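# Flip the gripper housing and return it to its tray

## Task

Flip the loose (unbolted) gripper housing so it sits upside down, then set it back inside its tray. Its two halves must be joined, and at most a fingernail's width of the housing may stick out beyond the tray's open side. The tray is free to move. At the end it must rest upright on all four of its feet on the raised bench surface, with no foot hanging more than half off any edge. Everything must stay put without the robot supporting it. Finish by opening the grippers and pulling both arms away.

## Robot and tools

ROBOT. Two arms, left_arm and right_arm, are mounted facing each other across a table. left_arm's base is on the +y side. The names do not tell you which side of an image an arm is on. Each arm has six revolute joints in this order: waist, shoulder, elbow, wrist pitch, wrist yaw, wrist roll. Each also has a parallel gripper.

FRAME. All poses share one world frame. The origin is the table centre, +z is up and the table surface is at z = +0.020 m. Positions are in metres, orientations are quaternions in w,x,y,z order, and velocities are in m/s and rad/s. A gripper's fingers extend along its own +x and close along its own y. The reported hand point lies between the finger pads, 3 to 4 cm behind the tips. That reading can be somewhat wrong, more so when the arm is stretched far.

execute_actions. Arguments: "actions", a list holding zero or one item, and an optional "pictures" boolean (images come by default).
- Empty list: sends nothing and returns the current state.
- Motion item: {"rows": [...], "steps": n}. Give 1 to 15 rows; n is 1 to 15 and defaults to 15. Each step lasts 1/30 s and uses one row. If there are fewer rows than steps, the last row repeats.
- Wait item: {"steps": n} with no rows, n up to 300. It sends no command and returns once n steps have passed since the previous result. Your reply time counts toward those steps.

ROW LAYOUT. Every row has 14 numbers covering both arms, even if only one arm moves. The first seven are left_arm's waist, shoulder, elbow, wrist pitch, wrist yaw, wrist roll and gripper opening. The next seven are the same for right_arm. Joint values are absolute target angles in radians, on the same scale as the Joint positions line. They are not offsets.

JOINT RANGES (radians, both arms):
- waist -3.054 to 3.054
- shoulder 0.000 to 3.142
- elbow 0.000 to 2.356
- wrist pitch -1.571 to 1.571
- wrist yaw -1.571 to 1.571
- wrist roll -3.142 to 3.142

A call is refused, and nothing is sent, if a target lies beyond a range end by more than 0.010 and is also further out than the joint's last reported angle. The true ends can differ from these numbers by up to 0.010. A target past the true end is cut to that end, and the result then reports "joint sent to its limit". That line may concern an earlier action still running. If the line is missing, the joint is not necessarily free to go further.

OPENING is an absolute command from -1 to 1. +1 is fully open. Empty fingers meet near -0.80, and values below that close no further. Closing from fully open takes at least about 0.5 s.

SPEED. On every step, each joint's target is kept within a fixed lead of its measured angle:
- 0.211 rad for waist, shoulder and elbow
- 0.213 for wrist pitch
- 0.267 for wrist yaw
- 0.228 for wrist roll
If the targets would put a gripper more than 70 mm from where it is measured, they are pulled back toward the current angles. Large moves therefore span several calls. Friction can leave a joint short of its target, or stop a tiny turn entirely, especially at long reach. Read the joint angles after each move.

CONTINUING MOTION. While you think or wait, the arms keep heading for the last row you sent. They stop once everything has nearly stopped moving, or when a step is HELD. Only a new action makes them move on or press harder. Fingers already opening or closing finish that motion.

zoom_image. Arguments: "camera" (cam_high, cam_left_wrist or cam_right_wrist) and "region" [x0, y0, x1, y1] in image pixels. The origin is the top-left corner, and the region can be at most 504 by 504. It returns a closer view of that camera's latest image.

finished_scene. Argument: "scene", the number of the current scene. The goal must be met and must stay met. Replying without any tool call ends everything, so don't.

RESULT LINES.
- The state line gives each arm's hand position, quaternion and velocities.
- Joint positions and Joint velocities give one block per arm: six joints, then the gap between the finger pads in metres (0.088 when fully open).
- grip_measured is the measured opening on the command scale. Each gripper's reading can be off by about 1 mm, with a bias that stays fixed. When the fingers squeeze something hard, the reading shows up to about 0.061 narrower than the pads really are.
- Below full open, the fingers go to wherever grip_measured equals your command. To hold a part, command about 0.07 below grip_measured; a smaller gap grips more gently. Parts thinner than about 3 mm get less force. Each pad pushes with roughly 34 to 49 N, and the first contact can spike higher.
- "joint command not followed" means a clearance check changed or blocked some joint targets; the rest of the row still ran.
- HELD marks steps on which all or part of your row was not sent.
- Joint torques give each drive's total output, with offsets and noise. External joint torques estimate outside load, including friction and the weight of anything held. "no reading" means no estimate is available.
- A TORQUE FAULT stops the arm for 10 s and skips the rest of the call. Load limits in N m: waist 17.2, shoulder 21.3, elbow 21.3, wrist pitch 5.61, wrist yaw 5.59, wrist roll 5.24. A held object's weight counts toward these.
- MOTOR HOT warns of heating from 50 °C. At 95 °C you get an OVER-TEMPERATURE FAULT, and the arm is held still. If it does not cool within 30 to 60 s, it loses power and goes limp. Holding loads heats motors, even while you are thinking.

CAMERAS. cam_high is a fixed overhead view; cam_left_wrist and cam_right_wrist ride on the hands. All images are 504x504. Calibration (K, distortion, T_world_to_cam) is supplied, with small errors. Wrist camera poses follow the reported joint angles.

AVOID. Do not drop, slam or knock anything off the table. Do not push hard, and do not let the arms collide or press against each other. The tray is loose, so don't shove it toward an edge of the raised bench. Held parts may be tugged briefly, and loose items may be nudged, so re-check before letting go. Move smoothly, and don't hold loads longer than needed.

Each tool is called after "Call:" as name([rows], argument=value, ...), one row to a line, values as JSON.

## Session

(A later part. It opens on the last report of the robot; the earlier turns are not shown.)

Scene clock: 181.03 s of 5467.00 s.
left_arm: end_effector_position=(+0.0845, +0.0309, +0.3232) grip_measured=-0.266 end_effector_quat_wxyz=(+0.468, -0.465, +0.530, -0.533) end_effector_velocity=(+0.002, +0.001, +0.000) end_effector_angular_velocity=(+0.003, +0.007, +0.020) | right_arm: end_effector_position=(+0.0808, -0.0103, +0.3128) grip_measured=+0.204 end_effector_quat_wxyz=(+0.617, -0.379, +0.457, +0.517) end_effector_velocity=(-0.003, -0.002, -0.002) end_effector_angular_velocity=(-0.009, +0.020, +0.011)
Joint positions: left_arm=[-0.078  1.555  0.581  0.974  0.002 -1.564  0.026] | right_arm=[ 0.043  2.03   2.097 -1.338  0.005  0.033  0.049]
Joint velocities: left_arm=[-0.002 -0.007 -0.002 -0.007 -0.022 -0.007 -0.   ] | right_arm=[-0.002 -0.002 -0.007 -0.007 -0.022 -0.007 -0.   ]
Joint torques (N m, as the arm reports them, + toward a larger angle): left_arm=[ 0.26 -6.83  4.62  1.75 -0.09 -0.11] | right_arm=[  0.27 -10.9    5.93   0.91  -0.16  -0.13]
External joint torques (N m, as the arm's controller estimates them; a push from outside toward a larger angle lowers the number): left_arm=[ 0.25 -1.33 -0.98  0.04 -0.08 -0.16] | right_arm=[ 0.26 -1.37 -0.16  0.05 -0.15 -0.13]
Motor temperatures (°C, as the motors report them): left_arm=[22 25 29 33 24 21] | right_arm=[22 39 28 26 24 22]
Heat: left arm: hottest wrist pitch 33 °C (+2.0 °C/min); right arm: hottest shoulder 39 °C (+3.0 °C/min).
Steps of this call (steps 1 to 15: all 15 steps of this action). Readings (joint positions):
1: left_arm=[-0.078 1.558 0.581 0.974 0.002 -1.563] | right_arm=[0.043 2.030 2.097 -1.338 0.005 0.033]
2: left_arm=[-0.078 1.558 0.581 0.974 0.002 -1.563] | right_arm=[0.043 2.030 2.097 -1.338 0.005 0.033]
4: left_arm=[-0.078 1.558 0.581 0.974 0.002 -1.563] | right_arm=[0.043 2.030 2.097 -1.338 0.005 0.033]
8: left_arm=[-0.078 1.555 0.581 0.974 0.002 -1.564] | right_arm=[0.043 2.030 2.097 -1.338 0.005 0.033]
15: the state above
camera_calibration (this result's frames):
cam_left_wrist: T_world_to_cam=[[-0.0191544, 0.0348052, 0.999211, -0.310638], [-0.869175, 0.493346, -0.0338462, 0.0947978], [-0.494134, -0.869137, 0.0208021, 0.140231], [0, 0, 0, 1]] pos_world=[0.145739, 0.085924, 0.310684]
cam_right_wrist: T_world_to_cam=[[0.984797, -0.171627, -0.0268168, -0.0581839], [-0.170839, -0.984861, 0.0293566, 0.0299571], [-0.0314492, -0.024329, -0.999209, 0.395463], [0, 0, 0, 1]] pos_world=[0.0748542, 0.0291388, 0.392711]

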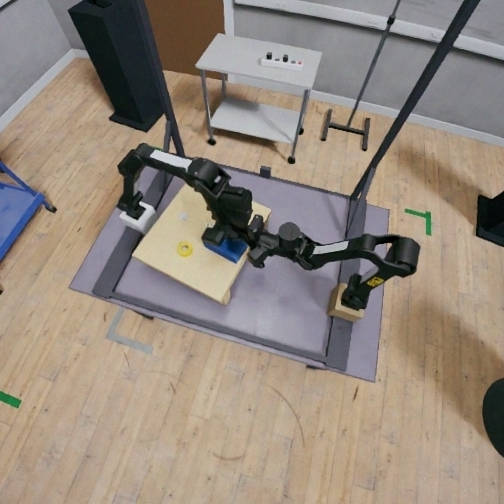

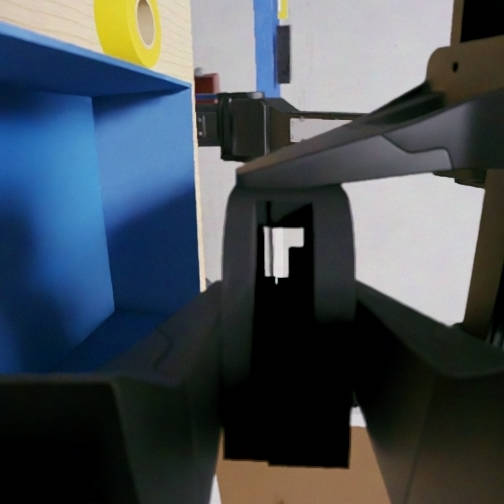

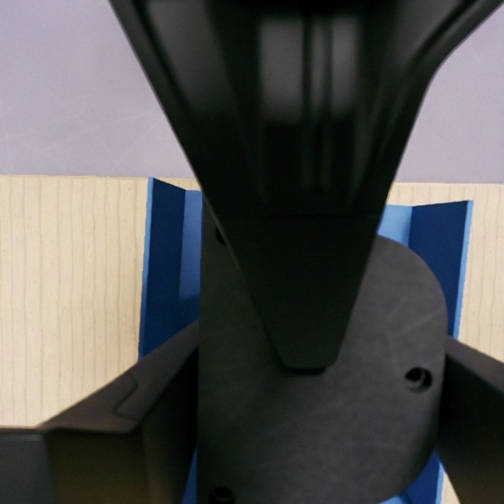

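Release right, withdraw left, roll, return.

Call:
execute_actions([
  {"rows":[[-0.075,1.555,0.581,0.974,0,-1.57,-0.35,0.046,2.03,2.097,-1.338,0,0.03,0.8]],"steps":12},
], pictures=false)

Call:
execute_actions([
  {"rows":[[-0.075,1.38,0.43,0.95,0,-1.57,-0.35,0.046,2.03,2.097,-1.338,0,0.03,0.8],[-0.075,1.38,0.43,0.95,0,-1.57,-0.35,0.046,2.03,2.097,-1.338,0,0.03,0.8],[-0.075,1.38,0.43,0.95,0,-1.57,-0.35,0.046,2.03,2.097,-1.338,0,0.03,0.8],[-0.075,1.38,0.43,0.95,0,-1.57,-0.35,0.046,2.03,2.097,-1.338,0,0.03,0.8],[-0.075,1.38,0.43,0.95,0,-1.57,-0.35,0.046,2.03,2.097,-1.338,0,0.03,0.8],[-0.075,1.38,0.43,0.95,0,-1.57,-0.35,0.046,2.03,2.097,-1.338,0,0.03,0.8],[-0.075,1.38,0.43,0.95,0,-1.57,-0.35,0.046,2.03,2.097,-1.338,0,0.03,0.8],[-0.075,1.124,0.257,0.867,0,-1.57,-0.35,0.046,2.03,2.097,-1.338,0,0.03,0.8]]},
], pictures=false)

Call:
execute_actions([
  {"rows":[[-0.075,1.124,0.257,0.867,0,1.585,-0.35,0.046,2.03,2.097,-1.338,0,0.03,0.8]]},
], pictures=false)

Call:
execute_actions([
  {"steps":70},
], pictures=false)

Call:
execute_actions([
  {"rows":[[-0.075,1.39,0.45,0.94,0,1.585,-0.35,0.046,2.03,2.097,-1.338,0,0.03,0.8]]},
], pictures=false)

Call:
execute_actions([
  {"rows":[[-0.075,1.561,0.593,0.978,0,1.585,-0.35,0.046,2.03,2.097,-1.338,0,0.03,0.8]]},
], pictures=false)

Call:
execute_actions([
  {"steps":15},
])

Scene clock: 192.60 s of 5467.00 s.
left_arm: end_effector_position=(+0.0845, +0.0309, +0.3227) grip_measured=-0.273 end_effector_quat_wxyz=(+0.468, -0.465, +0.530, -0.533) end_effector_velocity=(-0.004, +0.001, -0.004) end_effector_angular_velocity=(+0.013, +0.006, -0.015) | right_arm: end_effector_position=(+0.0807, -0.0102, +0.3128) grip_measured=+0.766 end_effector_quat_wxyz=(+0.617, -0.379, +0.456, +0.518) end_effector_velocity=(-0.003, -0.002, -0.002) end_effector_angular_velocity=(-0.011, +0.011, -0.002)
Joint positions: left_arm=[-0.078  1.555  0.581  0.972  0.002 -1.565  0.026] | right_arm=[ 0.044  2.03   2.097 -1.338  0.005  0.033  0.077]
Joint velocities: left_arm=[-0.007  0.002 -0.002 -0.007  0.007 -0.007 -0.   ] | right_arm=[ 0.002 -0.002 -0.007 -0.007 -0.007  0.007  0.012]
Joint torques (N m, as the arm reports them, + toward a larger angle): left_arm=[ 0.15 -6.15  4.35  2.07 -0.09 -0.1 ] | right_arm=[  0.18 -11.07   5.81   0.86  -0.17  -0.11]
External joint torques (N m, as the arm's controller estimates them; a push from outside toward a larger angle lowers the number): left_arm=[ 0.17 -0.75 -1.18  0.38 -0.09 -0.16] | right_arm=[ 0.11 -1.47 -0.3   0.01 -0.16 -0.12]
Motor temperatures (°C, as the motors report them): left_arm=[22 26 29 33 24 21] | right_arm=[22 40 28 26 24 22]
Heat: left arm: hottest wrist pitch 33 °C (+2.0 °C/min); right arm: hottest shoulder 40 °C (+4.0 °C/min).
Steps of this call (steps 1 to 15: the robot went on to your last target; steps 16 to 90: nothing new was sent; then 8.17 s passed at rest; steps 91 to 102: all 12 steps of this action). Readings (joint positions):
91: left_arm=[-0.078 1.555 0.581 0.975 0.002 -1.565] | right_arm=[0.043 2.030 2.097 -1.338 0.005 0.033]
92: left_arm=[-0.078 1.555 0.581 0.975 0.002 -1.565] | right_arm=[0.043 2.030 2.097 -1.338 0.005 0.033]
94: left_arm=[-0.078 1.555 0.581 0.973 0.002 -1.565] | right_arm=[0.044 2.030 2.097 -1.338 0.005 0.033]
98: left_arm=[-0.078 1.555 0.581 0.972 0.002 -1.565] | right_arm=[0.044 2.030 2.097 -1.338 0.005 0.033]
102: the state above

Scene clock: 193.10 s of 5467.00 s.
left_arm: end_effector_position=(+0.0953, +0.1143, +0.3183) grip_measured=-0.273 end_effector_quat_wxyz=(+0.469, -0.464, +0.531, -0.532) end_effector_velocity=(+0.005, +0.055, +0.046) end_effector_angular_velocity=(-0.163, +0.014, -0.010) | right_arm: end_effector_position=(+0.0807, -0.0102, +0.3128) grip_measured=+0.797 end_effector_quat_wxyz=(+0.617, -0.379, +0.456, +0.518) end_effector_velocity=(+0.002, -0.002, +0.001) end_effector_angular_velocity=(-0.004, -0.009, +0.002)
Joint positions: left_arm=[-0.078  1.172  0.286  0.881  0.002 -1.565  0.026] | right_arm=[ 0.044  2.03   2.097 -1.338  0.005  0.033  0.078]
Joint velocities: left_arm=[-0.002 -0.379 -0.134 -0.081  0.007  0.007 -0.   ] | right_arm=[-0.002 -0.002  0.002 -0.007  0.007 -0.007  0.   ]
Joint torques (N m, as the arm reports them, + toward a larger angle): left_arm=[ 0.17 -4.13  3.78  1.8  -0.07 -0.09] | right_arm=[  0.16 -10.81   5.74   0.87  -0.18  -0.13]
External joint torques (N m, as the arm's controller estimates them; a push from outside toward a larger angle lowers the number): left_arm=[ 0.18 -1.34 -2.12  0.14 -0.07 -0.15] | right_arm=[ 0.18 -1.21 -0.4   0.   -0.17 -0.13]
Motor temperatures (°C, as the motors report them): left_arm=[22 26 29 33 24 21] | right_arm=[22 40 28 26 24 22]
Heat: left arm: hottest wrist pitch 33 °C (+2.0 °C/min); right arm: hottest shoulder 40 °C (+4.0 °C/min).
Steps of this call (steps 1 to 15: all 15 steps of this action). Readings (joint positions):
1: left_arm=[-0.078 1.539 0.568 0.972 0.002 -1.565] | right_arm=[0.044 2.030 2.097 -1.338 0.005 0.033]
2: left_arm=[-0.078 1.511 0.543 0.966 0.002 -1.565] | right_arm=[0.044 2.030 2.097 -1.338 0.005 0.033]
4: left_arm=[-0.078 1.452 0.490 0.960 0.002 -1.565] | right_arm=[0.044 2.030 2.097 -1.338 0.005 0.033]
8: left_arm=[-0.078 1.391 0.440 0.946 0.002 -1.565] | right_arm=[0.044 2.030 2.097 -1.338 0.005 0.033]
15: the state above

Scene clock: 193.60 s of 5467.00 s.
left_arm: end_effector_position=(+0.0962, +0.1211, +0.3193) grip_measured=-0.273 end_effector_quat_wxyz=(+0.599, -0.277, +0.314, -0.683) end_effector_velocity=(-0.002, +0.003, -0.003) end_effector_angular_velocity=(-0.176, -1.403, -0.008) | right_arm: end_effector_position=(+0.0807, -0.0102, +0.3128) grip_measured=+0.797 end_effector_quat_wxyz=(+0.617, -0.379, +0.456, +0.518) end_effector_velocity=(-0.000, -0.002, -0.002) end_effector_angular_velocity=(-0.011, +0.007, +0.007)
Joint positions: left_arm=[-0.078  1.132  0.265  0.868  0.002 -0.864  0.026] | right_arm=[ 0.044  2.03   2.097 -1.338  0.005  0.033  0.078]
Joint velocities: left_arm=[-0.002 -0.012 -0.012 -0.007  0.007  1.414 -0.   ] | right_arm=[-0.002  0.002 -0.002 -0.007 -0.007 -0.007  0.   ]
Joint torques (N m, as the arm reports them, + toward a larger angle): left_arm=[ 0.24 -4.05  3.76  1.84 -0.1   0.19] | right_arm=[  0.22 -10.92   5.83   0.87  -0.17  -0.12]
External joint torques (N m, as the arm's controller estimates them; a push from outside toward a larger angle lowers the number): left_arm=[ 0.26 -1.17 -2.17  0.12 -0.1   0.14] | right_arm=[ 0.22 -1.36 -0.29  0.   -0.16 -0.12]
Motor temperatures (°C, as the motors report them): left_arm=[22 26 29 33 24 21] | right_arm=[22 40 28 26 24 22]
Heat: left arm: hottest wrist pitch 33 °C (+2.0 °C/min); right arm: hottest shoulder 40 °C (+4.0 °C/min).
Steps of this call (steps 1 to 15: all 15 steps of this action). Readings (joint positions):
1: left_arm=[-0.078 1.161 0.282 0.878 0.002 -1.537] | right_arm=[0.044 2.030 2.097 -1.338 0.005 0.033]
2: left_arm=[-0.078 1.154 0.279 0.876 0.002 -1.488] | right_arm=[0.044 2.030 2.097 -1.338 0.005 0.033]
4: left_arm=[-0.078 1.144 0.273 0.872 0.002 -1.392] | right_arm=[0.044 2.030 2.097 -1.338 0.005 0.033]
8: left_arm=[-0.078 1.136 0.267 0.869 0.002 -1.200] | right_arm=[0.044 2.030 2.097 -1.338 0.005 0.033]
15: the state above

Scene clock: 195.93 s of 5467.00 s.
left_arm: end_effector_position=(+0.0962, +0.1212, +0.3193) grip_measured=-0.273 end_effector_quat_wxyz=(+0.465, +0.468, -0.534, -0.529) end_effector_velocity=(+0.000, -0.000, +0.000) end_effector_angular_velocity=(+0.003, +0.007, +0.005) | right_arm: end_effector_position=(+0.0807, -0.0102, +0.3128) grip_measured=+0.797 end_effector_quat_wxyz=(+0.617, -0.379, +0.456, +0.518) end_effector_velocity=(+0.002, -0.002, +0.001) end_effector_angular_velocity=(-0.004, -0.009, +0.002)
Joint positions: left_arm=[-0.078  1.131  0.265  0.868  0.002  1.578  0.026] | right_arm=[ 0.044  2.03   2.097 -1.338  0.005  0.033  0.078]
Joint velocities: left_arm=[-0.002 -0.002  0.002 -0.007 -0.007 -0.007 -0.   ] | right_arm=[-0.002 -0.002  0.002 -0.007  0.007 -0.007 -0.   ]
Joint torques (N m, as the arm reports them, + toward a larger angle): left_arm=[ 0.15 -4.27  3.81  1.89 -0.1   0.16] | right_arm=[  0.21 -10.89   5.87   0.88  -0.18  -0.12]
External joint torques (N m, as the arm's controller estimates them; a push from outside toward a larger angle lowers the number): left_arm=[ 0.15 -1.4  -2.19  0.16 -0.11  0.22] | right_arm=[ 0.23 -1.3  -0.28  0.01 -0.17 -0.13]
Motor temperatures (°C, as the motors report them): left_arm=[22 26 29 33 24 21] | right_arm=[22 40 28 26 24 22]
Heat: left arm: hottest wrist pitch 33 °C (+2.0 °C/min); right arm: hottest shoulder 40 °C (+4.0 °C/min).
Steps of this call (steps 1 to 70: the robot went on to your last target). Readings (joint positions):
1: left_arm=[-0.078 1.132 0.265 0.868 0.002 -0.816] | right_arm=[0.044 2.030 2.097 -1.338 0.005 0.033]
2: left_arm=[-0.078 1.131 0.265 0.868 0.002 -0.768] | right_arm=[0.044 2.030 2.097 -1.338 0.005 0.033]
4: left_arm=[-0.078 1.131 0.265 0.868 0.002 -0.672] | right_arm=[0.044 2.030 2.097 -1.338 0.005 0.033]
8: left_arm=[-0.078 1.131 0.265 0.868 0.002 -0.480] | right_arm=[0.044 2.030 2.097 -1.338 0.005 0.033]
70: the state above

Scene clock: 196.43 s of 5467.00 s.
left_arm: end_effector_position=(+0.0898, +0.0720, +0.3199) grip_measured=-0.273 end_effector_quat_wxyz=(+0.461, +0.472, -0.530, -0.533) end_effector_velocity=(-0.001, -0.009, +0.003) end_effector_angular_velocity=(-0.006, +0.008, +0.005) | right_arm: end_effector_position=(+0.0807, -0.0102, +0.3128) grip_measured=+0.797 end_effector_quat_wxyz=(+0.617, -0.379, +0.456, +0.518) end_effector_velocity=(-0.002, -0.001, -0.001) end_effector_angular_velocity=(-0.005, +0.020, +0.011)
Joint positions: left_arm=[-0.078  1.381  0.432  0.934  0.002  1.578  0.026] | right_arm=[ 0.044  2.03   2.097 -1.338  0.005  0.033  0.078]
Joint velocities: left_arm=[-0.002  0.037  0.037  0.007 -0.007 -0.007 -0.   ] | right_arm=[-0.002  0.002  0.002 -0.007 -0.022 -0.007 -0.   ]
Joint torques (N m, as the arm reports them, + toward a larger angle): left_arm=[ 0.22 -4.18  5.59  2.36 -0.04  0.09] | right_arm=[  0.18 -10.89   5.86   0.86  -0.16  -0.12]
External joint torques (N m, as the arm's controller estimates them; a push from outside toward a larger angle lowers the number): left_arm=[ 0.23  0.18 -0.1   0.63 -0.06  0.15] | right_arm=[ 0.08 -1.44 -0.22 -0.02 -0.14 -0.12]
Motor temperatures (°C, as the motors report them): left_arm=[22 26 29 33 24 21] | right_arm=[22 40 28 26 24 22]
Heat: left arm: hottest wrist pitch 33 °C (+2.0 °C/min); right arm: hottest shoulder 40 °C (+4.1 °C/min).
Steps of this call (steps 1 to 15: all 15 steps of this action). Readings (joint positions):
1: left_arm=[-0.078 1.152 0.277 0.873 0.002 1.578] | right_arm=[0.044 2.030 2.097 -1.338 0.005 0.033]
2: left_arm=[-0.078 1.193 0.304 0.888 0.002 1.578] | right_arm=[0.044 2.030 2.097 -1.338 0.005 0.033]
4: left_arm=[-0.078 1.280 0.367 0.909 0.002 1.578] | right_arm=[0.044 2.030 2.097 -1.338 0.005 0.033]
8: left_arm=[-0.078 1.350 0.417 0.927 0.002 1.578] | right_arm=[0.044 2.030 2.097 -1.338 0.005 0.033]
15: the state above

Scene clock: 196.93 s of 5467.00 s.
left_arm: end_effector_position=(+0.0846, +0.0316, +0.3219) grip_measured=-0.273 end_effector_quat_wxyz=(+0.464, +0.469, -0.533, -0.530) end_effector_velocity=(-0.001, -0.006, +0.002) end_effector_angular_velocity=(-0.008, -0.006, +0.005) | right_arm: end_effector_position=(+0.0807, -0.0102, +0.3128) grip_measured=+0.797 end_effector_quat_wxyz=(+0.617, -0.379, +0.456, +0.518) end_effector_velocity=(-0.001, -0.006, -0.003) end_effector_angular_velocity=(-0.025, +0.013, -0.007)
Joint positions: left_arm=[-0.078  1.553  0.577  0.973  0.002  1.578  0.026] | right_arm=[ 0.044  2.03   2.097 -1.338  0.005  0.033  0.078]
Joint velocities: left_arm=[-0.002  0.022  0.022  0.007 -0.007  0.007 -0.   ] | right_arm=[-0.002 -0.002 -0.007 -0.022 -0.007  0.007 -0.   ]
Joint torques (N m, as the arm reports them, + toward a larger angle): left_arm=[ 0.19 -5.61  5.24  2.38 -0.05  0.1 ] | right_arm=[  0.19 -10.82   5.85   0.87  -0.16  -0.13]
External joint torques (N m, as the arm's controller estimates them; a push from outside toward a larger angle lowers the number): left_arm=[ 0.17 -0.06 -0.42  0.64 -0.05  0.16] | right_arm=[ 0.25 -1.37 -0.19  0.02 -0.15 -0.13]
Motor temperatures (°C, as the motors report them): left_arm=[22 26 29 33 24 21] | right_arm=[22 40 28 26 24 22]
Heat: left arm: hottest wrist pitch 33 °C (+2.0 °C/min); right arm: hottest shoulder 40 °C (+4.0 °C/min).
Steps of this call (steps 1 to 15: all 15 steps of this action). Readings (joint positions):
1: left_arm=[-0.078 1.400 0.445 0.940 0.002 1.578] | right_arm=[0.044 2.030 2.097 -1.338 0.005 0.033]
2: left_arm=[-0.078 1.432 0.471 0.949 0.002 1.578] | right_arm=[0.044 2.030 2.097 -1.338 0.005 0.033]
4: left_arm=[-0.078 1.493 0.527 0.958 0.002 1.578] | right_arm=[0.044 2.030 2.097 -1.338 0.005 0.033]
8: left_arm=[-0.078 1.535 0.564 0.969 0.002 1.578] | right_arm=[0.044 2.030 2.097 -1.338 0.005 0.033]
15: the state above

Scene clock: 197.43 s of 5467.00 s.
left_arm: end_effector_position=(+0.0845, +0.0309, +0.3219) grip_measured=-0.273 end_effector_quat_wxyz=(+0.464, +0.469, -0.533, -0.530) end_effector_velocity=(+0.002, -0.000, -0.004) end_effector_angular_velocity=(+0.013, +0.006, +0.020) | right_arm: end_effector_position=(+0.0807, -0.0102, +0.3128) grip_measured=+0.797 end_effector_quat_wxyz=(+0.617, -0.379, +0.456, +0.518) end_effector_velocity=(+0.002, -0.002, -0.002) end_effector_angular_velocity=(-0.013, -0.007, +0.002)
Joint positions: left_arm=[-0.078  1.556  0.58   0.973  0.002  1.578  0.026] | right_arm=[ 0.044  2.03   2.097 -1.338  0.005  0.033  0.078]
Joint velocities: left_arm=[-0.002  0.002 -0.002 -0.007 -0.022 -0.007 -0.   ] | right_arm=[-0.002  0.002 -0.002 -0.007  0.007 -0.007  0.   ]
Joint torques (N m, as the arm reports them, + toward a larger angle): left_arm=[ 0.21 -5.64  5.49  2.3  -0.08  0.11] | right_arm=[  0.26 -10.85   5.83   0.87  -0.16  -0.12]
External joint torques (N m, as the arm's controller estimates them; a push from outside toward a larger angle lowers the number): left_arm=[ 0.18 -0.18 -0.09  0.59 -0.08  0.17] | right_arm=[ 0.27 -1.36 -0.25  0.   -0.16 -0.12]
Motor temperatures (°C, as the motors report them): left_arm=[22 26 29 33 24 21] | right_arm=[22 40 28 26 24 22]
Heat: left arm: hottest wrist pitch 33 °C (+2.0 °C/min); right arm: hottest shoulder 40 °C (+4.1 °C/min).
Steps of this call (steps 1 to 15: the robot went on to your last target). Readings (joint positions):
1: left_arm=[-0.078 1.554 0.577 0.973 0.002 1.578] | right_arm=[0.044 2.030 2.097 -1.338 0.005 0.033]
2: left_arm=[-0.078 1.554 0.578 0.973 0.002 1.578] | right_arm=[0.044 2.030 2.097 -1.338 0.005 0.033]
4: left_arm=[-0.078 1.555 0.579 0.973 0.002 1.578] | right_arm=[0.044 2.030 2.097 -1.338 0.005 0.033]
8: left_arm=[-0.078 1.556 0.580 0.973 0.002 1.578] | right_arm=[0.044 2.030 2.097 -1.338 0.005 0.033]
15: the state above
All arms were judged still, so your last target was given up. Only a new action makes them travel on or press farther. Fingers that are still opening or closing keep moving.
camera_calibration (this result's frames):
cam_left_wrist: T_world_to_cam=[[0.0287676, 0.0310061, -0.999105, 0.329989], [0.966779, 0.253108, 0.0356917, -0.0754201], [0.253989, -0.966941, -0.0226947, 0.0940893], [0, 0, 0, 1]] pos_world=[0.039524, 0.0998366, 0.334521]
cam_right_wrist: T_world_to_cam=[[0.984864, -0.171242, -0.0268273, -0.0580108], [-0.170465, -0.984938, 0.0289754, 0.0301198], [-0.031385, -0.0239638, -0.99922, 0.395487], [0, 0, 0, 1]] pos_world=[0.0746794, 0.0292096, 0.39275]

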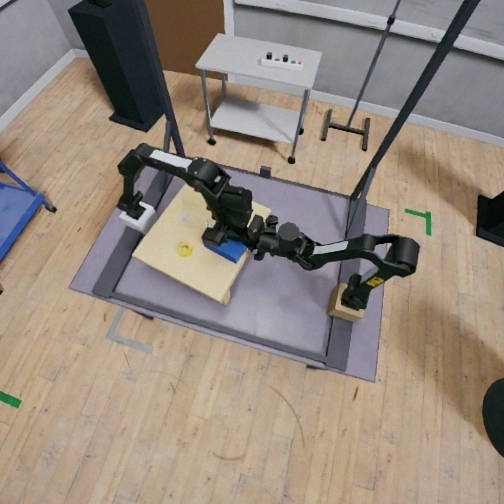

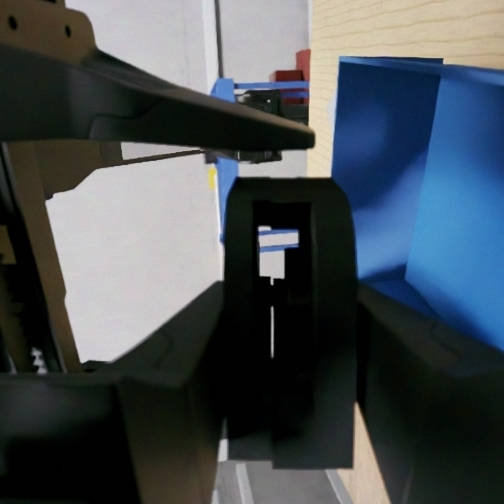

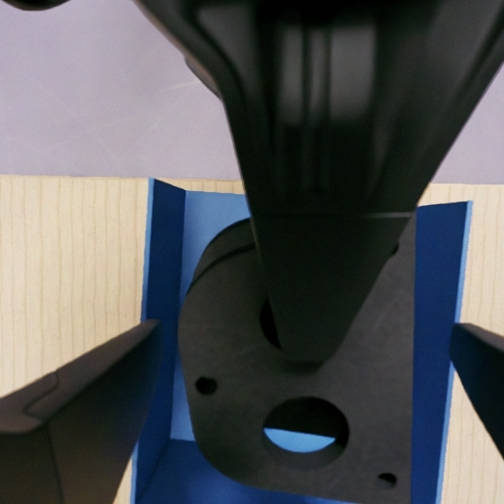

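Call:
execute_actions([
  {"rows":[[-0.062,1.535,0.585,0.958,0,1.585,-0.35,0.046,2.03,2.097,-1.338,0,0.03,0.4]]},
], pictures=false)

Call:
execute_actions([
  {"rows":[[-0.062,1.535,0.585,0.958,0,1.585,-0.35,0.046,2.03,2.097,-1.338,0,0.03,0.33],[-0.062,1.535,0.585,0.958,0,1.585,-0.35,0.046,2.03,2.097,-1.338,0,0.03,0.28],[-0.062,1.535,0.585,0.958,0,1.585,-0.35,0.046,2.03,2.097,-1.338,0,0.03,0.23],[-0.062,1.535,0.585,0.958,0,1.585,-0.35,0.046,2.03,2.097,-1.338,0,0.03,0.18],[-0.062,1.535,0.585,0.958,0,1.585,-0.35,0.046,2.03,2.097,-1.338,0,0.03,0.13]]},
], pictures=false)

Call:
execute_actions([
  {"rows":[[-0.062,1.535,0.585,0.958,0,1.585,0.15,0.046,2.03,2.097,-1.338,0,0.03,0.13]]},
])

Scene clock: 203.77 s of 5467.00 s.
left_arm: end_effector_position=(+0.0899, +0.0312, +0.3229) grip_measured=-0.273 end_effector_quat_wxyz=(+0.466, +0.473, -0.529, -0.528) end_effector_velocity=(+0.000, +0.001, -0.002) end_effector_angular_velocity=(+0.010, +0.021, +0.005) | right_arm: end_effector_position=(+0.0807, -0.0102, +0.3128) grip_measured=+0.411 end_effector_quat_wxyz=(+0.617, -0.379, +0.456, +0.518) end_effector_velocity=(+0.002, +0.000, +0.003) end_effector_angular_velocity=(+0.013, +0.007, -0.012)
Joint positions: left_arm=[-0.065  1.546  0.58   0.96   0.002  1.578  0.026] | right_arm=[ 0.044  2.03   2.097 -1.338  0.005  0.033  0.059]
Joint velocities: left_arm=[-0.002 -0.002 -0.002 -0.007 -0.007 -0.022  0.   ] | right_arm=[-0.007 -0.007 -0.002  0.007 -0.007  0.007 -0.003]
Joint torques (N m, as the arm reports them, + toward a larger angle): left_arm=[ 0.2  -7.56  4.81  1.88 -0.04  0.13] | right_arm=[  0.22 -10.81   5.87   0.87  -0.16  -0.11]
External joint torques (N m, as the arm's controller estimates them; a push from outside toward a larger angle lowers the number): left_arm=[ 0.2  -2.1  -0.81  0.16 -0.05  0.18] | right_arm=[ 0.34 -1.17 -0.3  -0.01 -0.16 -0.12]
Motor temperatures (°C, as the motors report them): left_arm=[22 26 29 33 24 21] | right_arm=[22 41 28 26 24 22]
Heat: left arm: hottest wrist pitch 33 °C (+2.0 °C/min); right arm: hottest shoulder 41 °C (+4.1 °C/min).
Steps of this call (steps 1 to 90: nothing new was sent; then 2.83 s passed at rest; steps 91 to 105: all 15 steps of this action). Readings (joint positions):
91: left_arm=[-0.077 1.556 0.580 0.974 0.002 1.578] | right_arm=[0.044 2.030 2.097 -1.338 0.005 0.033]
92: left_arm=[-0.075 1.556 0.580 0.972 0.002 1.578] | right_arm=[0.044 2.030 2.097 -1.338 0.005 0.033]
94: left_arm=[-0.070 1.553 0.580 0.967 0.002 1.578] | right_arm=[0.044 2.030 2.097 -1.338 0.005 0.033]
98: left_arm=[-0.066 1.549 0.580 0.962 0.002 1.578] | right_arm=[0.044 2.030 2.097 -1.338 0.005 0.033]
105: the state above

Scene clock: 204.27 s of 5467.00 s.
left_arm: end_effector_position=(+0.0890, +0.0314, +0.3229) grip_measured=-0.273 end_effector_quat_wxyz=(+0.465, +0.473, -0.530, -0.529) end_effector_velocity=(+0.000, +0.001, -0.002) end_effector_angular_velocity=(+0.008, +0.006, +0.005) | right_arm: end_effector_position=(+0.0813, -0.0103, +0.3128) grip_measured=+0.210 end_effector_quat_wxyz=(+0.617, -0.379, +0.457, +0.517) end_effector_velocity=(-0.000, -0.002, +0.003) end_effector_angular_velocity=(+0.000, -0.014, +0.021)
Joint positions: left_arm=[-0.066  1.545  0.58   0.958  0.004  1.578  0.026] | right_arm=[ 0.042  2.03   2.097 -1.338  0.005  0.032  0.049]
Joint velocities: left_arm=[-0.002 -0.002 -0.002 -0.007 -0.007 -0.007 -0.   ] | right_arm=[ 0.002 -0.007  0.002 -0.007  0.007 -0.022 -0.   ]
Joint torques (N m, as the arm reports them, + toward a larger angle): left_arm=[ 0.35 -7.52  4.75  1.94 -0.16  0.13] | right_arm=[  0.33 -10.91   5.88   0.89  -0.16  -0.08]
External joint torques (N m, as the arm's controller estimates them; a push from outside toward a larger angle lowers the number): left_arm=[ 0.35 -2.1  -0.86  0.23 -0.17  0.19] | right_arm=[ 0.3  -1.16 -0.34  0.01 -0.15 -0.09]
Motor temperatures (°C, as the motors report them): left_arm=[22 26 29 33 24 21] | right_arm=[22 41 28 26 24 22]
Heat: left arm: hottest wrist pitch 33 °C (+2.0 °C/min); right arm: hottest shoulder 41 °C (+4.0 °C/min).
Steps of this call (steps 1 to 15: all 15 steps of this action). Readings (joint positions):
1: left_arm=[-0.065 1.546 0.580 0.959 0.002 1.578] | right_arm=[0.044 2.030 2.097 -1.338 0.005 0.033]
2: left_arm=[-0.065 1.546 0.580 0.959 0.002 1.578] | right_arm=[0.044 2.030 2.097 -1.338 0.005 0.033]
4: left_arm=[-0.066 1.545 0.580 0.959 0.003 1.578] | right_arm=[0.043 2.030 2.097 -1.338 0.005 0.033]
8: left_arm=[-0.066 1.545 0.580 0.958 0.004 1.578] | right_arm=[0.042 2.030 2.097 -1.338 0.005 0.032]
15: the state above

Scene clock: 204.77 s of 5467.00 s.
left_arm: end_effector_position=(+0.0897, +0.0314, +0.3235) grip_measured=+0.137 end_effector_quat_wxyz=(+0.466, +0.473, -0.530, -0.528) end_effector_velocity=(+0.005, +0.001, +0.004) end_effector_angular_velocity=(-0.013, -0.006, +0.034) | right_arm: end_effector_position=(+0.0810, -0.0102, +0.3128) grip_measured=+0.210 end_effector_quat_wxyz=(+0.617, -0.379, +0.456, +0.518) end_effector_velocity=(-0.002, -0.001, +0.001) end_effector_angular_velocity=(+0.001, +0.023, -0.003)
Joint positions: left_arm=[-0.065  1.544  0.58   0.958  0.004  1.578  0.046] | right_arm=[ 0.043  2.03   2.097 -1.337  0.005  0.032  0.049]
Joint velocities: left_arm=[-0.002 -0.007 -0.002  0.007 -0.037  0.007  0.004] | right_arm=[-0.002 -0.002  0.002 -0.007 -0.022  0.007  0.   ]
Joint torques (N m, as the arm reports them, + toward a larger angle): left_arm=[ 0.23 -7.54  4.76  1.94 -0.17  0.11] | right_arm=[  0.28 -10.94   5.86   0.84  -0.17  -0.08]
External joint torques (N m, as the arm's controller estimates them; a push from outside toward a larger angle lowers the number): left_arm=[ 0.2  -2.09 -0.87  0.22 -0.17  0.17] | right_arm=[ 0.27 -1.38 -0.26 -0.02 -0.16 -0.09]
Motor temperatures (°C, as the motors report them): left_arm=[22 26 29 33 24 21] | right_arm=[22 41 28 26 24 22]
Heat: left arm: hottest wrist pitch 33 °C (+2.0 °C/min); right arm: hottest shoulder 41 °C (+4.1 °C/min).
Steps of this call (steps 1 to 15: all 15 steps of this action). Readings (joint positions):
1: left_arm=[-0.066 1.545 0.580 0.958 0.004 1.578] | right_arm=[0.042 2.030 2.097 -1.337 0.005 0.032]
2: left_arm=[-0.066 1.545 0.580 0.958 0.004 1.578] | right_arm=[0.042 2.030 2.097 -1.337 0.005 0.032]
4: left_arm=[-0.065 1.544 0.580 0.958 0.004 1.578] | right_arm=[0.043 2.030 2.097 -1.337 0.005 0.032]
8: left_arm=[-0.065 1.544 0.580 0.958 0.004 1.578] | right_arm=[0.043 2.030 2.097 -1.337 0.005 0.032]
15: the state above
camera_calibration (this result's frames):
cam_left_wrist: T_world_to_cam=[[0.0287792, 0.034341, -0.998996, 0.331241], [0.964008, 0.26331, 0.0368227, -0.0810917], [0.26431, -0.9641, -0.0255271, 0.0932195], [0, 0, 0, 1]] pos_world=[0.0440013, 0.09985, 0.336274]
cam_right_wrist: T_world_to_cam=[[0.984875, -0.171153, -0.0269757, -0.0582412], [-0.170385, -0.984962, 0.0286015, 0.0303157], [-0.0314653, -0.0235727, -0.999227, 0.395534], [0, 0, 0, 1]] pos_world=[0.0749712, 0.0292154, 0.39279]

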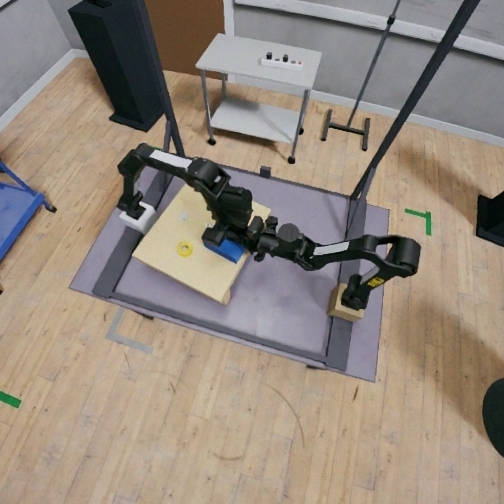

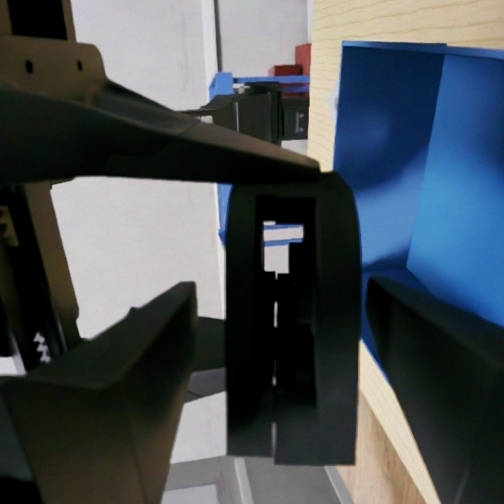

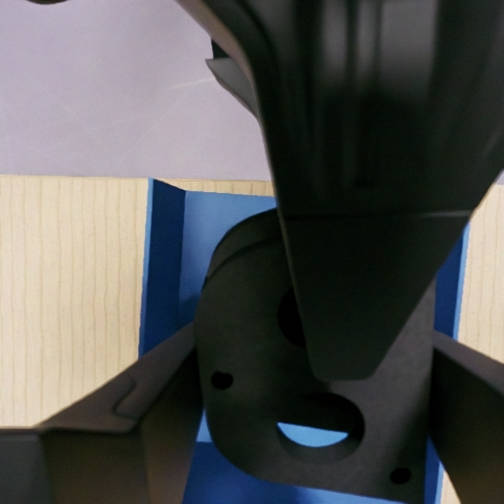

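Call:
execute_actions([
  {"rows":[[-0.062,1.38,0.43,0.95,0,1.585,0.15,0.046,2.03,2.097,-1.338,0,0.03,0.13],[-0.062,1.38,0.43,0.95,0,1.585,0.15,0.046,2.03,2.097,-1.338,0,0.03,0.13],[-0.062,1.38,0.43,0.95,0,1.585,0.15,0.046,2.03,2.097,-1.338,0,0.03,0.13],[-0.062,1.38,0.43,0.95,0,1.585,0.15,0.046,2.03,2.097,-1.338,0,0.03,0.13],[-0.062,1.38,0.43,0.95,0,1.585,0.15,0.046,2.03,2.097,-1.338,0,0.03,0.13],[-0.062,1.38,0.43,0.95,0,1.585,0.15,0.046,2.03,2.097,-1.338,0,0.03,0.13],[-0.062,1.124,0.257,0.867,0,1.585,0.15,0.046,2.03,2.097,-1.338,0,0.03,0.13]]},
], pictures=false)

Call:
execute_actions([
  {"rows":[[-0.062,1.124,0.257,0.8,0,0,1,0.046,1.99,2.0,-1.28,0,0.03,0.13],[-0.062,1.124,0.257,0.8,0,0,1,0.046,1.99,2.0,-1.28,0,0.03,0.13],[-0.062,1.124,0.257,0.8,0,0,1,0.046,1.99,2.0,-1.28,0,0.03,0.13],[-0.062,1.124,0.257,0.8,0,0,1,0.046,1.99,2.0,-1.28,0,0.03,0.13],[-0.062,1.124,0.257,0.8,0,0,1,0.046,1.99,2.0,-1.28,0,0.03,0.13],[-0.062,1.124,0.257,0.8,0,0,1,0.046,1.97,1.91,-1.21,0,0.03,0.13],[-0.062,1.124,0.257,0.8,0,0,1,0.046,1.97,1.91,-1.21,0,0.03,0.13],[-0.062,1.124,0.257,0.8,0,0,1,0.046,1.97,1.91,-1.21,0,0.03,0.13],[-0.062,1.124,0.257,0.8,0,0,1,0.046,1.97,1.91,-1.21,0,0.03,0.13],[-0.062,1.124,0.257,0.8,0,0,1,0.046,1.97,1.91,-1.21,0,0.03,0.13],[-0.062,1.124,0.257,0.8,0,0,1,0.046,1.965,1.82,-1.13,0,0.03,0.13]]},
], pictures=false)

Call:
execute_actions([
  {"rows":[[-0.062,1.124,0.257,0.8,0,0,1,0.046,1.965,1.76,-1.07,0,0.03,0.13],[-0.062,1.124,0.257,0.8,0,0,1,0.046,1.965,1.76,-1.07,0,0.03,0.13],[-0.062,1.124,0.257,0.8,0,0,1,0.046,1.965,1.76,-1.07,0,0.03,0.13],[-0.062,1.124,0.257,0.8,0,0,1,0.046,1.965,1.76,-1.07,0,0.03,0.13],[-0.062,1.124,0.257,0.8,0,0,1,0.046,1.965,1.76,-1.07,0,0.03,0.13],[-0.062,1.124,0.257,0.8,0,0,1,0.046,1.965,1.76,-1.07,0,0.03,0.13],[-0.062,1.124,0.257,0.8,0,0,1,0.046,1.965,1.705,-1.02,0,0.03,0.13]]},
], pictures=false)

Call:
execute_actions([
  {"steps":20},
])

Scene clock: 219.63 s of 5467.00 s.
left_arm: end_effector_position=(+0.0997, +0.1151, +0.3205) grip_measured=+0.148 end_effector_quat_wxyz=(+0.468, +0.471, -0.531, -0.526) end_effector_velocity=(+0.007, +0.043, +0.028) end_effector_angular_velocity=(-0.102, +0.034, +0.010) | right_arm: end_effector_position=(+0.0808, -0.0102, +0.3128) grip_measured=+0.210 end_effector_quat_wxyz=(+0.616, -0.379, +0.456, +0.518) end_effector_velocity=(+0.000, +0.000, -0.001) end_effector_angular_velocity=(+0.004, +0.009, -0.007)
Joint positions: left_arm=[-0.064  1.161  0.284  0.879  0.003  1.579  0.046] | right_arm=[ 0.043  2.03   2.097 -1.337  0.005  0.032  0.049]
Joint velocities: left_arm=[ 0.002 -0.286 -0.115 -0.066 -0.007 -0.022  0.   ] | right_arm=[-0.002 -0.002 -0.007  0.007 -0.007  0.007 -0.   ]
Joint torques (N m, as the arm reports them, + toward a larger angle): left_arm=[ 0.21 -3.79  3.62  1.7  -0.1   0.13] | right_arm=[  0.29 -10.84   5.87   0.84  -0.15  -0.07]
External joint torques (N m, as the arm's controller estimates them; a push from outside toward a larger angle lowers the number): left_arm=[ 0.18 -1.11 -2.1   0.1  -0.1   0.18] | right_arm=[ 0.28 -1.31 -0.24 -0.04 -0.15 -0.08]
Motor temperatures (°C, as the motors report them): left_arm=[22 27 29 33 24 21] | right_arm=[22 42 28 26 24 22]
Heat: left arm: hottest wrist pitch 33 °C (+1.0 °C/min); right arm: hottest shoulder 42 °C (+4.0 °C/min).
Steps of this call (steps 1 to 15: the robot went on to your last target; steps 16 to 90: nothing new was sent; then 11.37 s passed at rest; steps 91 to 105: all 15 steps of this action). Readings (joint positions):
91: left_arm=[-0.065 1.529 0.567 0.958 0.004 1.578] | right_arm=[0.043 2.030 2.097 -1.337 0.005 0.032]
92: left_arm=[-0.064 1.502 0.542 0.955 0.003 1.578] | right_arm=[0.043 2.030 2.097 -1.337 0.005 0.032]
94: left_arm=[-0.064 1.445 0.492 0.954 0.003 1.579] | right_arm=[0.043 2.030 2.097 -1.337 0.005 0.032]
98: left_arm=[-0.064 1.351 0.412 0.926 0.003 1.579] | right_arm=[0.043 2.030 2.097 -1.337 0.005 0.032]
105: the state above

Scene clock: 220.13 s of 5467.00 s.
left_arm: end_effector_position=(+0.1004, +0.1209, +0.3061) grip_measured=+0.997 end_effector_quat_wxyz=(+0.591, +0.303, -0.299, -0.685) end_effector_velocity=(+0.003, +0.002, -0.006) end_effector_angular_velocity=(+0.189, +1.412, +0.106) | right_arm: end_effector_position=(+0.0803, -0.0138, +0.2702) grip_measured=+0.210 end_effector_quat_wxyz=(+0.613, -0.383, +0.461, +0.515) end_effector_velocity=(-0.001, -0.006, -0.082) end_effector_angular_velocity=(-0.069, +0.015, +0.007)
Joint positions: left_arm=[-0.064  1.131  0.266  0.804  0.003  0.879  0.088] | right_arm=[ 0.043  1.985  1.864 -1.163  0.005  0.032  0.049]
Joint velocities: left_arm=[-0.002 -0.007 -0.007 -0.022 -0.022 -1.429  0.007] | right_arm=[-0.002 -0.002 -0.315  0.242 -0.007 -0.007 -0.   ]
Joint torques (N m, as the arm reports them, + toward a larger angle): left_arm=[ 0.14 -3.93  3.54  1.8  -0.1  -0.27] | right_arm=[  0.23 -12.84   5.08   1.18  -0.14  -0.09]
External joint torques (N m, as the arm's controller estimates them; a push from outside toward a larger angle lowers the number): left_arm=[ 0.13 -1.06 -2.41  0.07 -0.11 -0.23] | right_arm=[ 0.24 -2.87 -1.61  0.27 -0.13 -0.09]
Motor temperatures (°C, as the motors report them): left_arm=[22 27 29 33 24 21] | right_arm=[22 42 28 26 24 22]
Heat: left arm: hottest wrist pitch 33 °C (+1.0 °C/min); right arm: hottest shoulder 42 °C (+4.0 °C/min).
Steps of this call (steps 1 to 15: all 15 steps of this action). Readings (joint positions):
1: left_arm=[-0.064 1.153 0.281 0.868 0.003 1.551] | right_arm=[0.043 2.028 2.088 -1.328 0.005 0.032]
2: left_arm=[-0.064 1.146 0.279 0.852 0.003 1.502] | right_arm=[0.043 2.022 2.072 -1.316 0.005 0.032]
4: left_arm=[-0.064 1.140 0.273 0.830 0.003 1.407] | right_arm=[0.043 2.016 2.046 -1.306 0.005 0.032]
8: left_arm=[-0.064 1.135 0.267 0.811 0.003 1.215] | right_arm=[0.043 2.002 1.978 -1.255 0.005 0.032]
15: the state above

Scene clock: 220.63 s of 5467.00 s.
left_arm: end_effector_position=(+0.1004, +0.1211, +0.3056) grip_measured=+1.000 end_effector_quat_wxyz=(+0.660, +0.077, -0.039, -0.746) end_effector_velocity=(-0.003, +0.002, -0.009) end_effector_angular_velocity=(+0.179, +1.238, +0.064) | right_arm: end_effector_position=(+0.0804, -0.0129, +0.2411) grip_measured=+0.210 end_effector_quat_wxyz=(+0.616, -0.380, +0.457, +0.517) end_effector_velocity=(+0.000, +0.002, -0.010) end_effector_angular_velocity=(+0.018, +0.002, +0.007)
Joint positions: left_arm=[-0.064  1.13   0.265  0.802  0.003  0.161  0.088] | right_arm=[ 0.043  1.972  1.726 -1.028  0.005  0.032  0.049]
Joint velocities: left_arm=[-0.007  0.002 -0.007 -0.022  0.007 -1.253  0.   ] | right_arm=[-0.002 -0.007 -0.056  0.066 -0.007 -0.007 -0.   ]
Joint torques (N m, as the arm reports them, + toward a larger angle): left_arm=[ 0.2  -4.08  3.86  1.78 -0.13 -0.18] | right_arm=[  0.21 -11.46   4.57   0.94  -0.13  -0.09]
External joint torques (N m, as the arm's controller estimates them; a push from outside toward a larger angle lowers the number): left_arm=[ 0.23 -1.27 -2.02  0.08 -0.14 -0.17] | right_arm=[ 0.22 -2.16 -1.73  0.12 -0.13 -0.09]
Motor temperatures (°C, as the motors report them): left_arm=[22 26 29 33 24 21] | right_arm=[22 42 28 26 24 22]
Heat: left arm: hottest wrist pitch 33 °C (+1.0 °C/min); right arm: hottest shoulder 42 °C (+4.0 °C/min).
Steps of this call (steps 1 to 15: all 15 steps of this action). Readings (joint positions):
1: left_arm=[-0.064 1.130 0.266 0.803 0.003 0.831] | right_arm=[0.043 1.985 1.848 -1.146 0.005 0.032]
2: left_arm=[-0.064 1.130 0.266 0.803 0.003 0.783] | right_arm=[0.043 1.983 1.830 -1.126 0.005 0.032]
4: left_arm=[-0.064 1.130 0.265 0.803 0.003 0.686] | right_arm=[0.043 1.983 1.804 -1.106 0.005 0.032]
8: left_arm=[-0.064 1.130 0.265 0.802 0.003 0.494] | right_arm=[0.043 1.980 1.762 -1.064 0.005 0.032]
15: the state above

Scene clock: 221.30 s of 5467.00 s.
left_arm: end_effector_position=(+0.1004, +0.1211, +0.3056) grip_measured=+1.000 end_effector_quat_wxyz=(+0.664, +0.026, +0.018, -0.747) end_effector_velocity=(-0.002, +0.000, +0.000) end_effector_angular_velocity=(+0.003, +0.007, -0.009) | right_arm: end_effector_position=(+0.0804, -0.0129, +0.2405) grip_measured=+0.210 end_effector_quat_wxyz=(+0.616, -0.379, +0.457, +0.518) end_effector_velocity=(-0.000, -0.002, +0.002) end_effector_angular_velocity=(-0.002, +0.001, +0.021)
Joint positions: left_arm=[-0.064  1.13   0.265  0.802  0.003  0.007  0.088] | right_arm=[ 0.043  1.97   1.721 -1.022  0.005  0.032  0.049]
Joint velocities: left_arm=[-0.002 -0.002  0.002 -0.007  0.007 -0.007  0.   ] | right_arm=[-0.002 -0.007 -0.002 -0.007 -0.007 -0.022 -0.   ]
Joint torques (N m, as the arm reports them, + toward a larger angle): left_arm=[ 0.09 -4.04  3.7   1.82 -0.12 -0.15] | right_arm=[  0.21 -11.17   4.32   1.07  -0.14  -0.09]
External joint torques (N m, as the arm's controller estimates them; a push from outside toward a larger angle lowers the number): left_arm=[ 0.12 -1.16 -2.29  0.08 -0.13 -0.16] | right_arm=[ 0.2  -1.71 -2.11  0.19 -0.13 -0.09]
Motor temperatures (°C, as the motors report them): left_arm=[22 26 29 33 24 21] | right_arm=[22 42 28 26 24 22]
Heat: left arm: hottest wrist pitch 33 °C (+1.0 °C/min); right arm: hottest shoulder 42 °C (+4.0 °C/min).
Steps of this call (steps 1 to 20: the robot went on to your last target). Readings (joint positions):
1: left_arm=[-0.064 1.130 0.265 0.802 0.003 0.125] | right_arm=[0.043 1.972 1.725 -1.026 0.005 0.032]
2: left_arm=[-0.064 1.130 0.265 0.802 0.003 0.097] | right_arm=[0.043 1.972 1.724 -1.025 0.005 0.032]
4: left_arm=[-0.064 1.130 0.265 0.802 0.003 0.060] | right_arm=[0.043 1.970 1.722 -1.024 0.005 0.032]
8: left_arm=[-0.064 1.130 0.265 0.802 0.003 0.025] | right_arm=[0.043 1.970 1.721 -1.023 0.005 0.032]
20: the state above
camera_calibration (this result's frames):
cam_left_wrist: T_world_to_cam=[[-0.988397, 0.150263, -0.0221829, 0.0995931], [0.0850929, 0.426809, -0.90033, 0.240493], [-0.125818, -0.891771, -0.434643, 0.331811], [0, 0, 0, 1]] pos_world=[0.119721, 0.17829, 0.362951]
cam_right_wrist: T_world_to_cam=[[0.984934, -0.170818, -0.026935, -0.0601083], [-0.170003, -0.984983, 0.0301262, 0.029212], [-0.0316767, -0.0250933, -0.999183, 0.323188], [0, 0, 0, 1]] pos_world=[0.0744064, 0.0266155, 0.320425]

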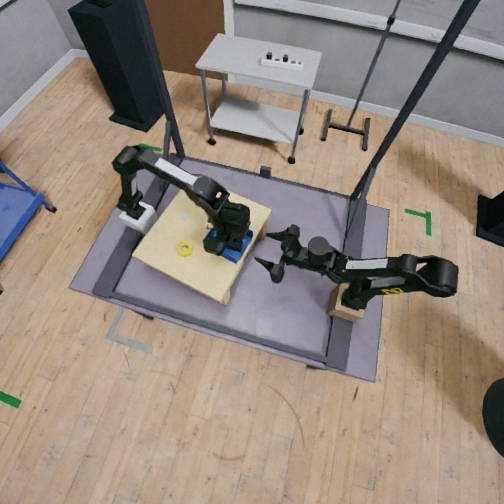

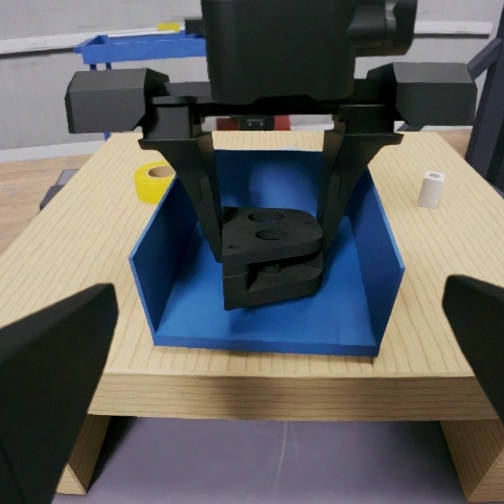

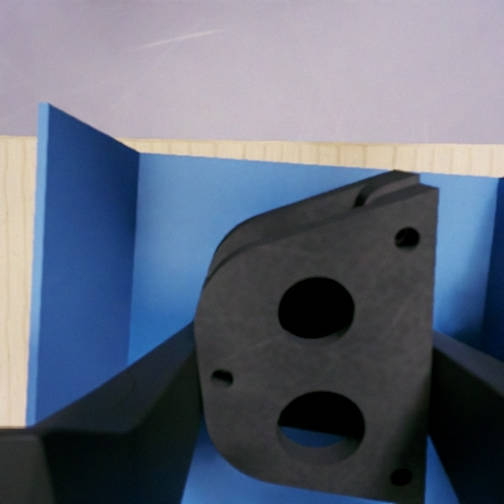

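Call:
execute_actions([
  {"rows":[[-0.062,1.124,0.257,0.8,0,0,1,0.046,1.97,1.72,-1.02,0,0.03,0.2],[-0.062,1.124,0.257,0.8,0,0,1,0.046,1.97,1.72,-1.02,0,0.03,0.23],[-0.062,1.124,0.257,0.8,0,0,1,0.046,1.97,1.72,-1.02,0,0.03,0.25],[-0.062,1.124,0.257,0.8,0,0,1,0.046,1.97,1.72,-1.02,0,0.03,0.27],[-0.062,1.124,0.257,0.8,0,0,1,0.046,1.97,1.72,-1.02,0,0.03,0.29],[-0.062,1.124,0.257,0.8,0,0,1,0.046,1.97,1.72,-1.02,0,0.03,0.32],[-0.062,1.124,0.257,0.8,0,0,1,0.046,1.97,1.72,-1.02,0,0.03,0.42]]},
], pictures=false)

Call:
execute_actions([
  {"rows":[[-0.062,1.124,0.257,0.8,0,0,1,0.046,1.97,2.1,-1.4,0,0.03,0.42]]},
])

Scene clock: 228.13 s of 5467.00 s.
left_arm: end_effector_position=(+0.1004, +0.1211, +0.3056) grip_measured=+1.000 end_effector_quat_wxyz=(+0.664, +0.026, +0.018, -0.747) end_effector_velocity=(-0.000, +0.001, -0.000) end_effector_angular_velocity=(+0.002, -0.007, -0.005) | right_arm: end_effector_position=(+0.0804, -0.0127, +0.2406) grip_measured=+0.400 end_effector_quat_wxyz=(+0.616, -0.379, +0.456, +0.518) end_effector_velocity=(-0.000, -0.003, -0.002) end_effector_angular_velocity=(-0.011, +0.007, +0.007)
Joint positions: left_arm=[-0.064  1.13   0.265  0.802  0.003  0.007  0.088] | right_arm=[ 0.043  1.97   1.721 -1.021  0.005  0.032  0.059]
Joint velocities: left_arm=[ 0.002 -0.007 -0.002 -0.007  0.007  0.007  0.   ] | right_arm=[-0.002 -0.002 -0.007 -0.007 -0.007 -0.007  0.007]
Joint torques (N m, as the arm reports them, + toward a larger angle): left_arm=[ 0.23 -3.98  3.76  1.81 -0.13 -0.18] | right_arm=[  0.22 -10.63   5.89   0.94  -0.14  -0.08]
External joint torques (N m, as the arm's controller estimates them; a push from outside toward a larger angle lowers the number): left_arm=[ 0.22 -1.11 -2.18  0.08 -0.13 -0.19] | right_arm=[ 0.18 -1.24 -0.48  0.08 -0.13 -0.08]
Motor temperatures (°C, as the motors report them): left_arm=[22 26 29 33 24 21] | right_arm=[22 42 28 26 24 22]
Heat: left arm: hottest wrist pitch 33 °C (+1.0 °C/min); right arm: hottest shoulder 42 °C (+4.1 °C/min).
Steps of this call (steps 1 to 15: the robot went on to your last target; steps 16 to 90: nothing new was sent; then 3.33 s passed at rest; steps 91 to 105: all 15 steps of this action). Readings (joint positions):
91: left_arm=[-0.064 1.130 0.265 0.802 0.003 0.007] | right_arm=[0.043 1.970 1.721 -1.022 0.005 0.032]
92: left_arm=[-0.064 1.130 0.265 0.802 0.003 0.007] | right_arm=[0.043 1.970 1.721 -1.022 0.005 0.032]
94: left_arm=[-0.064 1.130 0.265 0.802 0.003 0.007] | right_arm=[0.043 1.970 1.721 -1.022 0.005 0.032]
98: left_arm=[-0.064 1.130 0.265 0.802 0.003 0.007] | right_arm=[0.043 1.970 1.721 -1.021 0.005 0.032]
105: the state above

Scene clock: 228.63 s of 5467.00 s.
left_arm: end_effector_position=(+0.1004, +0.1211, +0.3056) grip_measured=+1.000 end_effector_quat_wxyz=(+0.664, +0.026, +0.018, -0.747) end_effector_velocity=(-0.002, +0.002, -0.007) end_effector_angular_velocity=(+0.028, +0.005, -0.009) | right_arm: end_effector_position=(+0.0779, -0.0299, +0.3319) grip_measured=+0.417 end_effector_quat_wxyz=(+0.617, -0.379, +0.456, +0.518) end_effector_velocity=(-0.001, -0.019, +0.003) end_effector_angular_velocity=(-0.074, +0.016, +0.002)
Joint positions: left_arm=[-0.064  1.13   0.265  0.802  0.003  0.007  0.088] | right_arm=[ 0.043  1.964  2.081 -1.387  0.005  0.032  0.059]
Joint velocities: left_arm=[-0.002 -0.002 -0.007 -0.022  0.007 -0.007  0.   ] | right_arm=[-0.007 -0.002  0.032 -0.11  -0.007 -0.007 -0.   ]
Joint torques (N m, as the arm reports them, + toward a larger angle): left_arm=[ 0.3  -4.05  3.84  1.83 -0.13 -0.16] | right_arm=[ 0.24 -9.75  7.14  0.76 -0.15 -0.08]
External joint torques (N m, as the arm's controller estimates them; a push from outside toward a larger angle lowers the number): left_arm=[ 0.31 -1.17 -2.1   0.1  -0.13 -0.17] | right_arm=[ 0.28 -0.7   0.99 -0.16 -0.15 -0.09]
Motor temperatures (°C, as the motors report them): left_arm=[22 26 29 33 24 21] | right_arm=[22 42 28 26 24 22]
Heat: left arm: hottest wrist pitch 33 °C (+1.0 °C/min); right arm: hottest shoulder 42 °C (+4.0 °C/min).
Steps of this call (steps 1 to 15: all 15 steps of this action). Readings (joint positions):
1: left_arm=[-0.064 1.130 0.265 0.802 0.003 0.007] | right_arm=[0.043 1.970 1.742 -1.052 0.005 0.032]
2: left_arm=[-0.064 1.130 0.265 0.802 0.003 0.007] | right_arm=[0.043 1.976 1.779 -1.106 0.005 0.032]
4: left_arm=[-0.064 1.130 0.265 0.802 0.003 0.007] | right_arm=[0.043 1.978 1.858 -1.194 0.005 0.032]
8: left_arm=[-0.064 1.130 0.265 0.802 0.003 0.007] | right_arm=[0.043 1.970 2.021 -1.320 0.005 0.032]
15: the state above
camera_calibration (this result's frames):
cam_left_wrist: T_world_to_cam=[[-0.988421, 0.150218, -0.0214221, 0.0993685], [0.0843916, 0.426893, -0.900356, 0.240561], [-0.126104, -0.891738, -0.434627, 0.331831], [0, 0, 0, 1]] pos_world=[0.119762, 0.178285, 0.362942]
cam_right_wrist: T_world_to_cam=[[0.984942, -0.170768, -0.0269859, -0.0580846], [-0.170011, -0.985038, 0.0282203, 0.00997452], [-0.0314012, -0.0232075, -0.999237, 0.414103], [0, 0, 0, 1]] pos_world=[0.0719091, 0.0095166, 0.411938]

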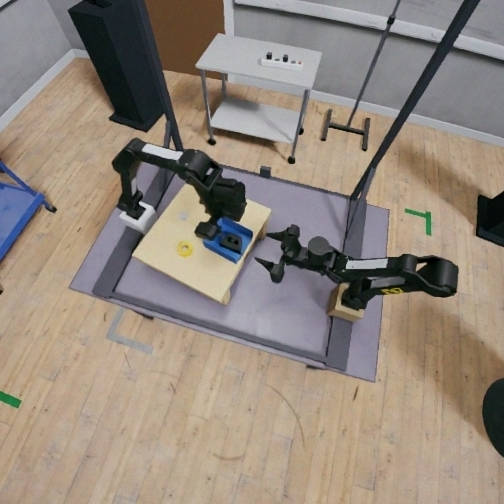

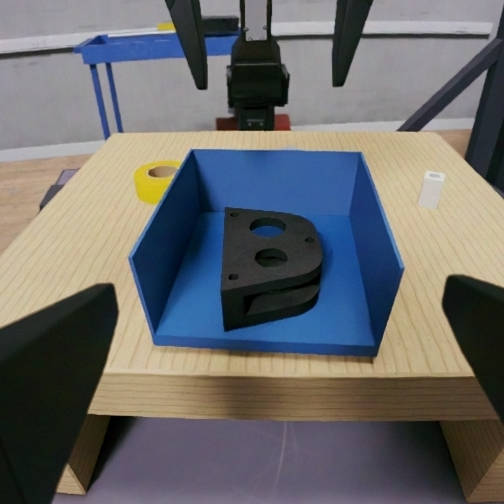

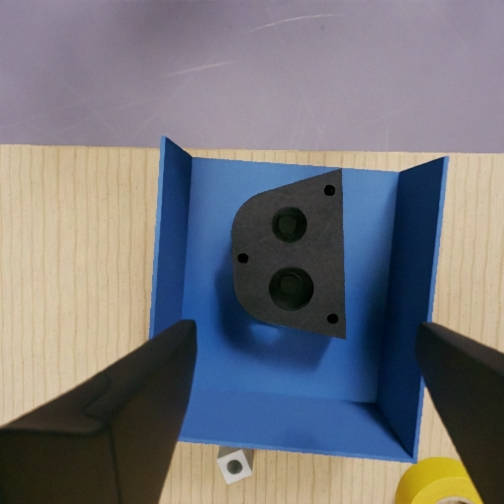

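Call:
finished_scene(scene=1)

The scene is finished: the task was done.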